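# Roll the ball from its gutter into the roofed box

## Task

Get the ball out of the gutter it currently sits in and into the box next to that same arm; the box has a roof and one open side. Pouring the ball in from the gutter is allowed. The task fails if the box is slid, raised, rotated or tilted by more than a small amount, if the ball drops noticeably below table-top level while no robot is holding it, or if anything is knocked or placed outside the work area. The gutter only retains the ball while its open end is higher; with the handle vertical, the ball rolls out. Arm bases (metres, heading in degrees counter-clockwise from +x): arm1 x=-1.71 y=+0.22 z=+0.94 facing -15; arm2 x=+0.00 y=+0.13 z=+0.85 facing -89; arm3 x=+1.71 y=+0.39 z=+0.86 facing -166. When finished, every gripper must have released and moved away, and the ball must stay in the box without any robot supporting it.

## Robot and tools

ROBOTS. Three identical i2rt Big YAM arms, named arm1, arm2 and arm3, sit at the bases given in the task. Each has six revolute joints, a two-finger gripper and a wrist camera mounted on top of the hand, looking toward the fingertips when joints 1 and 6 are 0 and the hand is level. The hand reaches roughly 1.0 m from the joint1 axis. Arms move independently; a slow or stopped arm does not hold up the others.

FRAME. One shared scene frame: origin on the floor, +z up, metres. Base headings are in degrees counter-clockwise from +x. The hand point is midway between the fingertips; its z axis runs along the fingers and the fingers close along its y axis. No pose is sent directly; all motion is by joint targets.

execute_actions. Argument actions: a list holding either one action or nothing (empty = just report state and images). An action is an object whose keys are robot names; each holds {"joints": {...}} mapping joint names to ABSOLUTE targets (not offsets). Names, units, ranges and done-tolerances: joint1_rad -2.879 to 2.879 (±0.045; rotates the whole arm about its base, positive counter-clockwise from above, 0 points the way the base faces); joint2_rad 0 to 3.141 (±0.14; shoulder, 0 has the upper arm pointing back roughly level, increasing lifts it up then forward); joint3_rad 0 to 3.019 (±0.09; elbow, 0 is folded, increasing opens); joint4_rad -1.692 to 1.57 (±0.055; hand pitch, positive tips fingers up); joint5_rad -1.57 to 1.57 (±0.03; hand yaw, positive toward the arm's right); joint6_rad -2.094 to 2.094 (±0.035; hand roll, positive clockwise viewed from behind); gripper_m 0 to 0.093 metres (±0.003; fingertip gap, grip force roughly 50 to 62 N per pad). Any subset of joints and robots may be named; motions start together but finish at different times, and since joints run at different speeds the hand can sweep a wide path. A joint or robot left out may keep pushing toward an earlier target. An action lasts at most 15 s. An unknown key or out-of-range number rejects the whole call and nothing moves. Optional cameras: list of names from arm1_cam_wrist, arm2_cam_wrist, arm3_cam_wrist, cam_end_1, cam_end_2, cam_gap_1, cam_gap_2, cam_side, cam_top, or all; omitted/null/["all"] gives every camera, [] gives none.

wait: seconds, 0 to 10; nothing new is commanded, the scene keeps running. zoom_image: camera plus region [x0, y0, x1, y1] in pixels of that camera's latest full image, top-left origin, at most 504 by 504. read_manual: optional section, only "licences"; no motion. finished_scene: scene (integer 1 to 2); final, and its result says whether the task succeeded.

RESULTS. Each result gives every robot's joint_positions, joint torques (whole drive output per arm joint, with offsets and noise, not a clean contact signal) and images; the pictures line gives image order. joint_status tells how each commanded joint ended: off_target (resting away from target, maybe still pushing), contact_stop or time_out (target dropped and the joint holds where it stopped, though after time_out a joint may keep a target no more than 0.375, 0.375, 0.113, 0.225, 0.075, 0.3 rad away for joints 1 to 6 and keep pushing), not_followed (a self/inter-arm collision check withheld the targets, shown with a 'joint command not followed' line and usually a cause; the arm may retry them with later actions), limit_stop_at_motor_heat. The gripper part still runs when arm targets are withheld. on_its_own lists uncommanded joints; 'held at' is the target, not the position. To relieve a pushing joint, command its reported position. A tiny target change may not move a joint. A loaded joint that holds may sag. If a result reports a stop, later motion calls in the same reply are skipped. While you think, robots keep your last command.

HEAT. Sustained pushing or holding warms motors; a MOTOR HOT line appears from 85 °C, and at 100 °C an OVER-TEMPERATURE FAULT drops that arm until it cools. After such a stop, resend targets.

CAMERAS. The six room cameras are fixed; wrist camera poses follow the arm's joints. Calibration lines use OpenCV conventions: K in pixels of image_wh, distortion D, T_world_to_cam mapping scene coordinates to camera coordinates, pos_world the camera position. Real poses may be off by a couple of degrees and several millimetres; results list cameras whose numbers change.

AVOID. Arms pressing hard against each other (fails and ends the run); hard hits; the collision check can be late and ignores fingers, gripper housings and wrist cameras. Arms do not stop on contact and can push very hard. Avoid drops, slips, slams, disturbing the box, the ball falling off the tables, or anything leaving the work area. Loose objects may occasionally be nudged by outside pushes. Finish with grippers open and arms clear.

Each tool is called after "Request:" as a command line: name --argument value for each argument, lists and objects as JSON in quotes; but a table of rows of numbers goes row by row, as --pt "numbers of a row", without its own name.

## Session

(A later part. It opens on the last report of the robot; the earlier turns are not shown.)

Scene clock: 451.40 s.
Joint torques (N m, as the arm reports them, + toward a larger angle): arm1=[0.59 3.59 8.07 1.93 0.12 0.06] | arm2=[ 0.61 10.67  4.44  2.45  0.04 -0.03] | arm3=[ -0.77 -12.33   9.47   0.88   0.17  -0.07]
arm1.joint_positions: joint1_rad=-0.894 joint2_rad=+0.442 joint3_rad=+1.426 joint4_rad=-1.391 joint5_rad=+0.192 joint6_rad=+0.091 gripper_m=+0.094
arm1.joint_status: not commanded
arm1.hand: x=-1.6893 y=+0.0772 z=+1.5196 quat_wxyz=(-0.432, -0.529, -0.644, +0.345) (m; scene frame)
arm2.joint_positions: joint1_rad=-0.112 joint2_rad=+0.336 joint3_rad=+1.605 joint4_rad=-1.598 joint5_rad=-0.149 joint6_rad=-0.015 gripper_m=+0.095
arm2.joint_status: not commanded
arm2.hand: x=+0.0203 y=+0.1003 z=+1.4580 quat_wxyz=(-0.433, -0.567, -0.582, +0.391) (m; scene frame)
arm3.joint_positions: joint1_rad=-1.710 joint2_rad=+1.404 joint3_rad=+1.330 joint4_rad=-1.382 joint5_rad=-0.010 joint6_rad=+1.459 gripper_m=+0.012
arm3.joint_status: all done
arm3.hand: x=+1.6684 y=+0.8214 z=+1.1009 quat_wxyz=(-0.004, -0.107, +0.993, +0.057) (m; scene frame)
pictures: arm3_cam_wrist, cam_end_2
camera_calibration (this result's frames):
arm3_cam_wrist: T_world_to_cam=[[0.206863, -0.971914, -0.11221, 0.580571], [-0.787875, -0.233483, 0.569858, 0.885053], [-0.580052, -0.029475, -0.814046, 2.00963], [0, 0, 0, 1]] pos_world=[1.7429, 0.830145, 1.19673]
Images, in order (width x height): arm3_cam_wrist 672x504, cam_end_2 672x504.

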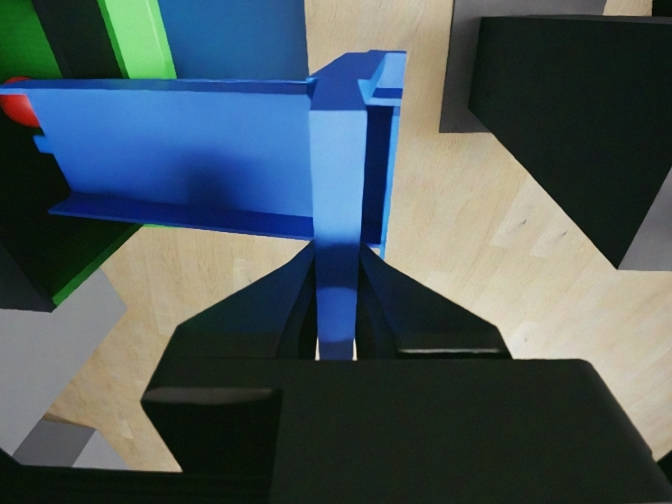

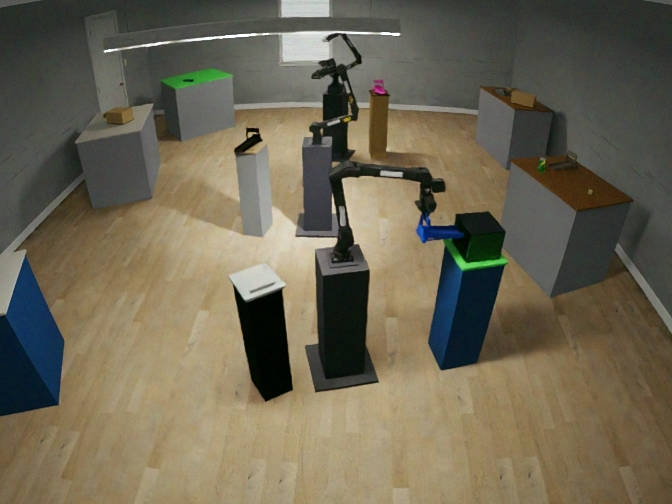

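Request:
execute_actions --actions '[{"arm3": {"joints": {"joint2_rad": 1.19, "joint3_rad": 1.135, "joint4_rad": -1.385}}}]' --cameras '["cam_end_2"]'

Scene clock: 459.63 s.
Joint torques (N m, as the arm reports them, + toward a larger angle): arm1=[0.54 3.6  8.06 1.94 0.13 0.05] | arm2=[ 1.17 10.33  4.33  2.48  0.03 -0.04] | arm3=[-1.21 -8.13  9.4   0.83  0.17 -0.07]
arm1.joint_positions: joint1_rad=-0.894 joint2_rad=+0.442 joint3_rad=+1.426 joint4_rad=-1.391 joint5_rad=+0.192 joint6_rad=+0.091 gripper_m=+0.094
arm1.joint_status: not commanded
arm1.hand: x=-1.6893 y=+0.0772 z=+1.5196 quat_wxyz=(-0.432, -0.529, -0.644, +0.345) (m; scene frame)
arm2.joint_positions: joint1_rad=-0.112 joint2_rad=+0.336 joint3_rad=+1.605 joint4_rad=-1.598 joint5_rad=-0.149 joint6_rad=-0.015 gripper_m=+0.095
arm2.joint_status: not commanded
arm2.hand: x=+0.0203 y=+0.1003 z=+1.4580 quat_wxyz=(-0.433, -0.567, -0.582, +0.391) (m; scene frame)
arm3.joint_positions: joint1_rad=-1.710 joint2_rad=+1.189 joint3_rad=+1.133 joint4_rad=-1.386 joint5_rad=-0.010 joint6_rad=+1.459 gripper_m=+0.012
arm3.joint_status: all done
arm3.hand: x=+1.6764 y=+0.7435 z=+1.1003 quat_wxyz=(-0.004, -0.108, +0.992, +0.064) (m; scene frame)
pictures: cam_end_2
Images, in order (width x height): cam_end_2 672x504.

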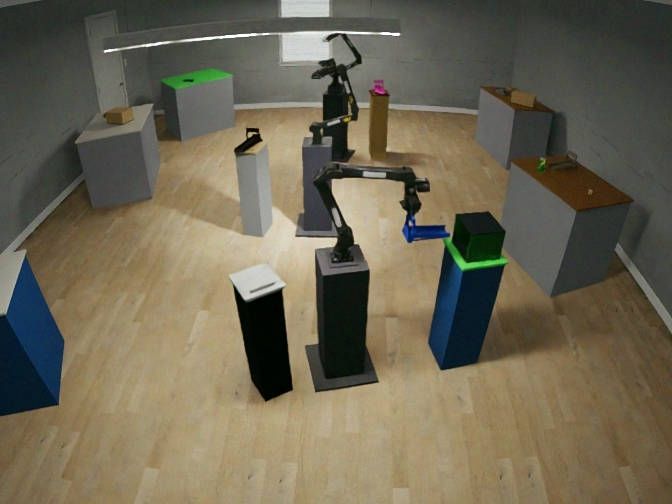

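Request:
execute_actions --actions '[{"arm3": {"joints": {"joint1_rad": 1.566, "joint5_rad": -0.222, "joint6_rad": -0.41}}}]' --cameras '["cam_end_2"]'

Scene clock: 478.07 s.
Joint torques (N m, as the arm reports them, + toward a larger angle): arm1=[0.6  3.55 8.06 1.94 0.13 0.06] | arm2=[ 0.59 10.5   4.25  2.47  0.03 -0.05] | arm3=[-0.82 -9.19  9.47  0.96 -0.19 -0.06]
arm1.joint_positions: joint1_rad=-0.894 joint2_rad=+0.442 joint3_rad=+1.426 joint4_rad=-1.391 joint5_rad=+0.192 joint6_rad=+0.091 gripper_m=+0.094
arm1.joint_status: not commanded
arm1.hand: x=-1.6893 y=+0.0772 z=+1.5196 quat_wxyz=(-0.432, -0.529, -0.644, +0.345) (m; scene frame)
arm2.joint_positions: joint1_rad=-0.112 joint2_rad=+0.336 joint3_rad=+1.605 joint4_rad=-1.598 joint5_rad=-0.149 joint6_rad=-0.015 gripper_m=+0.095
arm2.joint_status: not commanded
arm2.hand: x=+0.0203 y=+0.1003 z=+1.4580 quat_wxyz=(-0.433, -0.567, -0.582, +0.391) (m; scene frame)
arm3.joint_positions: joint1_rad=+1.566 joint2_rad=+1.198 joint3_rad=+1.133 joint4_rad=-1.386 joint5_rad=-0.221 joint6_rad=-0.400 gripper_m=+0.012
arm3.joint_status: all done
arm3.hand: x=+1.8346 y=+0.0506 z=+1.1026 quat_wxyz=(-0.123, -0.440, -0.889, -0.026) (m; scene frame)
pictures: cam_end_2
Images, in order (width x height): cam_end_2 672x504.

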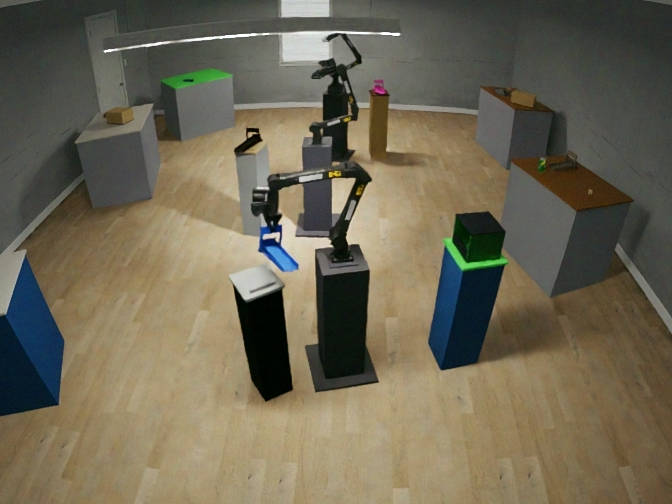

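Request:
execute_actions --actions '[{"arm3": {"joints": {"joint1_rad": 1.548, "joint2_rad": 1.69, "joint3_rad": 1.60, "joint4_rad": -1.51}}}]' --cameras '["arm3_cam_wrist", "cam_end_2"]'

Scene clock: 483.00 s.
Joint torques (N m, as the arm reports them, + toward a larger angle): arm1=[0.64 3.57 8.05 1.92 0.13 0.05] | arm2=[ 0.61 10.31  4.32  2.39  0.01 -0.04] | arm3=[ -1.06 -18.44  13.63   0.2   -0.26  -0.08]
arm1.joint_positions: joint1_rad=-0.894 joint2_rad=+0.442 joint3_rad=+1.426 joint4_rad=-1.391 joint5_rad=+0.192 joint6_rad=+0.091 gripper_m=+0.094
arm1.joint_status: not commanded
arm1.hand: x=-1.6893 y=+0.0772 z=+1.5196 quat_wxyz=(-0.432, -0.529, -0.644, +0.345) (m; scene frame)
arm2.joint_positions: joint1_rad=-0.112 joint2_rad=+0.336 joint3_rad=+1.605 joint4_rad=-1.598 joint5_rad=-0.149 joint6_rad=-0.015 gripper_m=+0.095
arm2.joint_status: not commanded
arm2.hand: x=+0.0203 y=+0.1003 z=+1.4580 quat_wxyz=(-0.433, -0.567, -0.582, +0.391) (m; scene frame)
arm3.joint_positions: joint1_rad=+1.558 joint2_rad=+1.708 joint3_rad=+1.539 joint4_rad=-1.506 joint5_rad=-0.220 joint6_rad=-0.401 gripper_m=+0.012
arm3.joint_status: all done
arm3.hand: x=+1.8627 y=-0.0821 z=+1.0515 quat_wxyz=(-0.052, -0.454, -0.882, -0.110) (m; scene frame)
pictures: arm3_cam_wrist, cam_end_2
camera_calibration (this result's frames):
arm3_cam_wrist: T_world_to_cam=[[-0.794222, -0.558062, -0.240371, 1.69019], [-0.581233, 0.582423, 0.568288, 0.539128], [-0.177142, 0.591059, -0.786937, 1.32742], [0, 0, 0, 1]] pos_world=[1.89089, -0.155351, 1.14449]
Images, in order (width x height): arm3_cam_wrist 672x504, cam_end_2 672x504.

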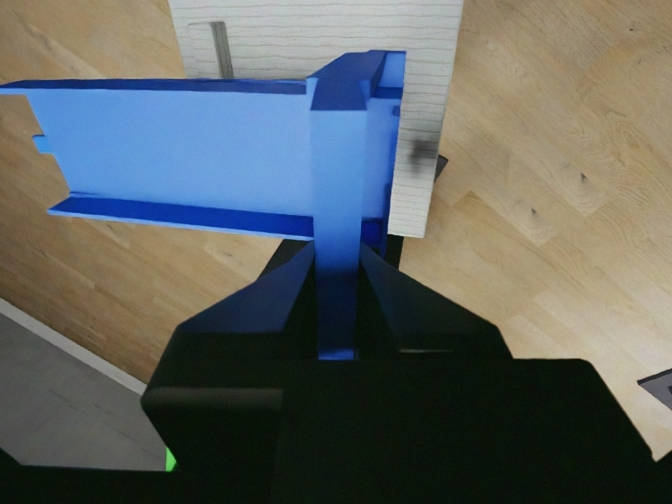

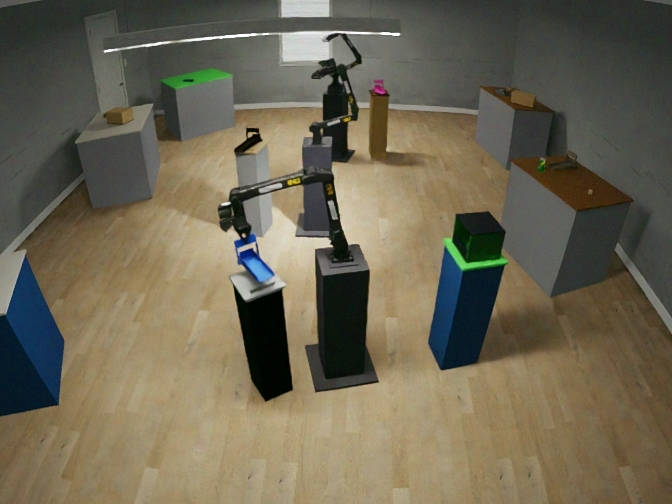

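Request:
execute_actions --actions '[{"arm3": {"joints": {"joint2_rad": 1.722, "joint3_rad": 1.392, "joint4_rad": -1.287}}}]' --cameras '["arm3_cam_wrist", "cam_end_2"]'

Scene clock: 487.30 s.
Joint torques (N m, as the arm reports them, + toward a larger angle): arm1=[0.57 3.53 8.09 1.94 0.13 0.05] | arm2=[ 0.66 10.35  4.32  2.59  0.01 -0.06] | arm3=[ -1.03 -17.52   9.13   0.68  -0.2   -0.05]
arm1.joint_positions: joint1_rad=-0.894 joint2_rad=+0.442 joint3_rad=+1.426 joint4_rad=-1.391 joint5_rad=+0.192 joint6_rad=+0.091 gripper_m=+0.094
arm1.joint_status: not commanded
arm1.hand: x=-1.6893 y=+0.0772 z=+1.5196 quat_wxyz=(-0.432, -0.529, -0.644, +0.345) (m; scene frame)
arm2.joint_positions: joint1_rad=-0.112 joint2_rad=+0.336 joint3_rad=+1.605 joint4_rad=-1.598 joint5_rad=-0.149 joint6_rad=-0.015 gripper_m=+0.095
arm2.joint_status: not commanded
arm2.hand: x=+0.0203 y=+0.1003 z=+1.4580 quat_wxyz=(-0.433, -0.567, -0.582, +0.391) (m; scene frame)
arm3.joint_positions: joint1_rad=+1.558 joint2_rad=+1.735 joint3_rad=+1.382 joint4_rad=-1.296 joint5_rad=-0.220 joint6_rad=-0.402 gripper_m=+0.012
arm3.joint_status: all done
arm3.hand: x=+1.8622 y=-0.0801 z=+0.9793 quat_wxyz=(-0.060, -0.453, -0.884, -0.101) (m; scene frame)
pictures: arm3_cam_wrist, cam_end_2
camera_calibration (this result's frames):
arm3_cam_wrist: T_world_to_cam=[[-0.79289, -0.563815, -0.231165, 1.66158], [-0.584434, 0.596211, 0.550427, 0.60323], [-0.172516, 0.571528, -0.802243, 1.27419], [0, 0, 0, 1]] pos_world=[1.88982, -0.151062, 1.07427]
Images, in order (width x height): arm3_cam_wrist 672x504, cam_end_2 672x504.

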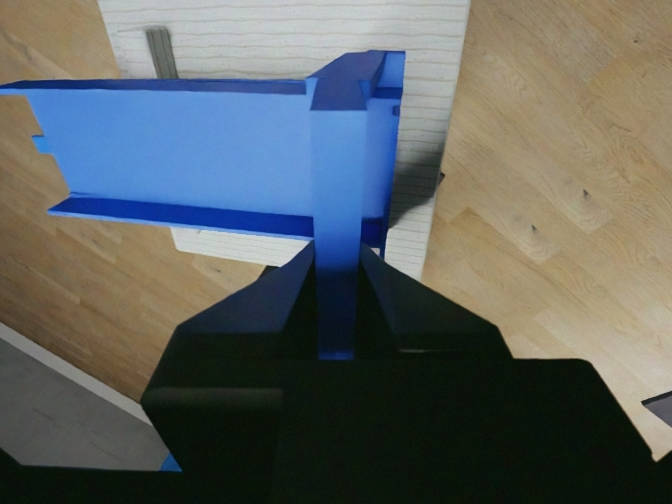

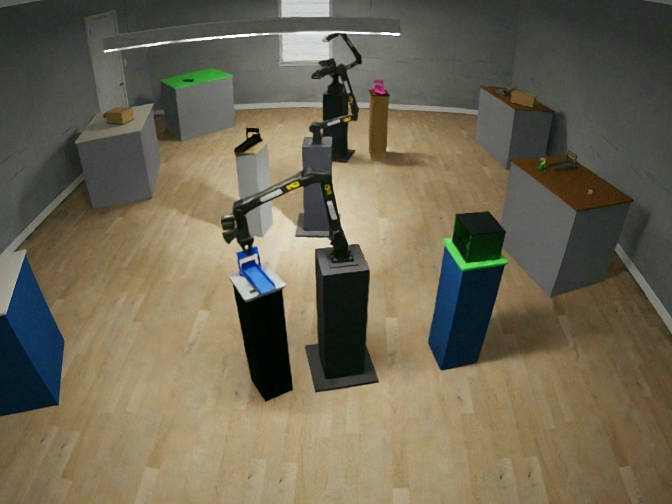

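The gutter is back at its original rest pose, so I'll open the gripper.

Request:
execute_actions --actions '[{"arm3": {"joints": {"gripper_m": 0.08}}}]' --cameras '["arm3_cam_wrist"]'

Request:
execute_actions --actions '[{"arm3": {"joints": {"joint2_rad": 1.678, "joint3_rad": 1.71, "joint4_rad": -1.67}}}]' --cameras '["arm3_cam_wrist", "cam_end_2", "cam_top", "cam_side"]'

Scene clock: 491.67 s.
Joint torques (N m, as the arm reports them, + toward a larger angle): arm1=[0.6  3.56 8.07 1.94 0.12 0.05] | arm2=[ 0.91 10.13  4.35  2.48  0.03 -0.05] | arm3=[ -1.2  -17.83   9.22   0.78  -0.23  -0.04]
arm1.joint_positions: joint1_rad=-0.894 joint2_rad=+0.442 joint3_rad=+1.426 joint4_rad=-1.391 joint5_rad=+0.192 joint6_rad=+0.091 gripper_m=+0.094
arm1.joint_status: not commanded
arm1.hand: x=-1.6893 y=+0.0772 z=+1.5196 quat_wxyz=(-0.432, -0.529, -0.644, +0.345) (m; scene frame)
arm2.joint_positions: joint1_rad=-0.112 joint2_rad=+0.336 joint3_rad=+1.605 joint4_rad=-1.598 joint5_rad=-0.149 joint6_rad=-0.015 gripper_m=+0.095
arm2.joint_status: not commanded
arm2.hand: x=+0.0203 y=+0.1003 z=+1.4580 quat_wxyz=(-0.433, -0.567, -0.582, +0.391) (m; scene frame)
arm3.joint_positions: joint1_rad=+1.558 joint2_rad=+1.735 joint3_rad=+1.382 joint4_rad=-1.296 joint5_rad=-0.220 joint6_rad=-0.402 gripper_m=+0.080
arm3.joint_status: all done
arm3.hand: x=+1.8622 y=-0.0801 z=+0.9797 quat_wxyz=(-0.060, -0.453, -0.884, -0.100) (m; scene frame)
pictures: arm3_cam_wrist
camera_calibration (this result's frames):
arm3_cam_wrist: T_world_to_cam=[[-0.792851, -0.563986, -0.230883, 1.6613], [-0.584529, 0.596621, 0.549882, 0.603781], [-0.172376, 0.570932, -0.802697, 1.27462], [0, 0, 0, 1]] pos_world=[1.8898, -0.150999, 1.07469]
Images, in order (width x height): arm3_cam_wrist 672x504.

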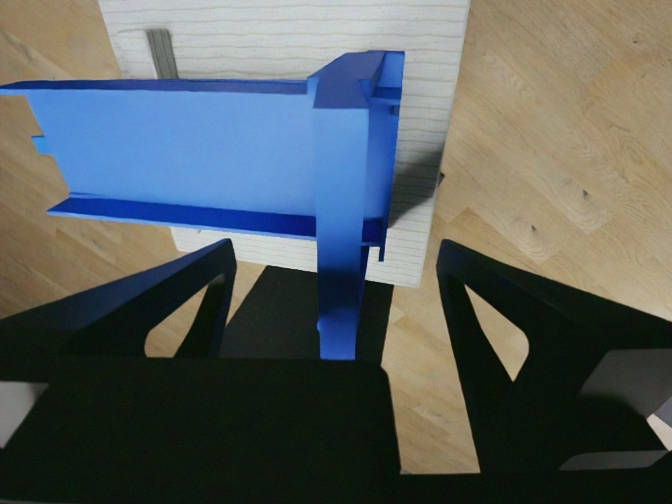

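Scene clock: 492.80 s.
Joint torques (N m, as the arm reports them, + toward a larger angle): arm1=[0.64 3.56 8.06 1.94 0.12 0.06] | arm2=[ 0.99 10.18  4.33  2.47  0.03 -0.04] | arm3=[ -1.   -15.36  12.06   0.07  -0.25  -0.04]
arm1.joint_positions: joint1_rad=-0.894 joint2_rad=+0.442 joint3_rad=+1.426 joint4_rad=-1.391 joint5_rad=+0.192 joint6_rad=+0.091 gripper_m=+0.094
arm1.joint_status: not commanded
arm1.hand: x=-1.6893 y=+0.0772 z=+1.5196 quat_wxyz=(-0.432, -0.529, -0.644, +0.345) (m; scene frame)
arm2.joint_positions: joint1_rad=-0.112 joint2_rad=+0.336 joint3_rad=+1.605 joint4_rad=-1.598 joint5_rad=-0.149 joint6_rad=-0.015 gripper_m=+0.095
arm2.joint_status: not commanded
arm2.hand: x=+0.0203 y=+0.1003 z=+1.4580 quat_wxyz=(-0.433, -0.567, -0.582, +0.391) (m; scene frame)
arm3.joint_positions: joint1_rad=+1.558 joint2_rad=+1.667 joint3_rad=+1.671 joint4_rad=-1.661 joint5_rad=-0.220 joint6_rad=-0.402 gripper_m=+0.080
arm3.joint_status: all done
arm3.hand: x=+1.8612 y=-0.0770 z=+1.1213 quat_wxyz=(-0.058, -0.454, -0.883, -0.103) (m; scene frame)
pictures: arm3_cam_wrist, cam_end_2, cam_side, cam_top
camera_calibration (this result's frames):
arm3_cam_wrist: T_world_to_cam=[[-0.793286, -0.562098, -0.233972, 1.6994], [-0.583483, 0.592093, 0.555854, 0.51447], [-0.173911, 0.57747, -0.797674, 1.38404], [0, 0, 0, 1]] pos_world=[1.88899, -0.148626, 1.21565]
Images, in order (width x height): arm3_cam_wrist 672x504, cam_end_2 672x504, cam_side 672x504, cam_top 672x504.

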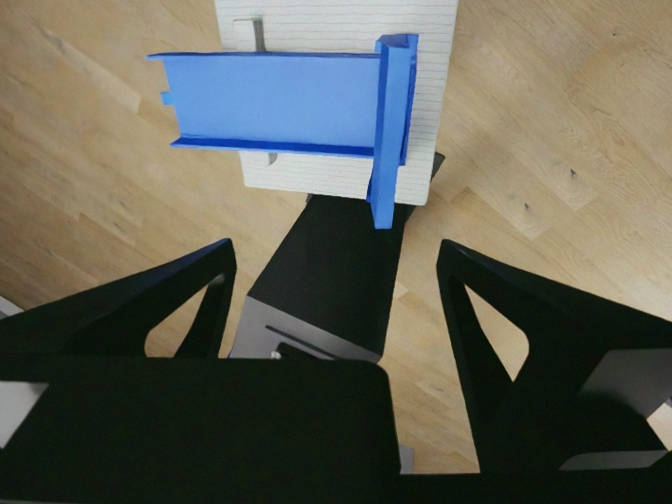

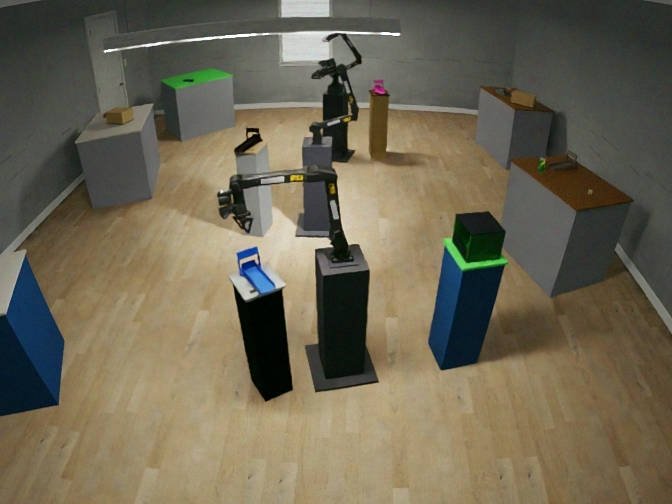

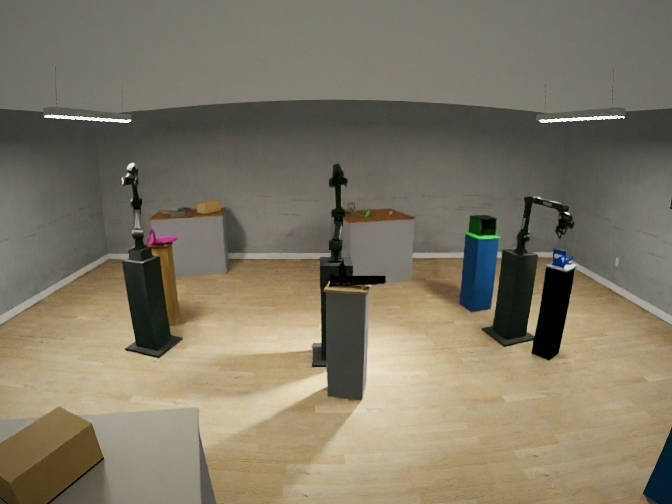

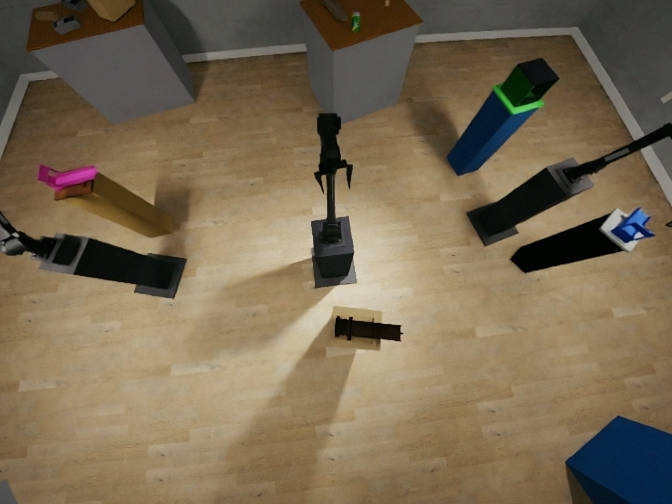

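The ball is in the box, the gutter is back on its pedestal, and the arm is clear.

Request:
finished_scene --scene 2

The scene is finished: the task was done.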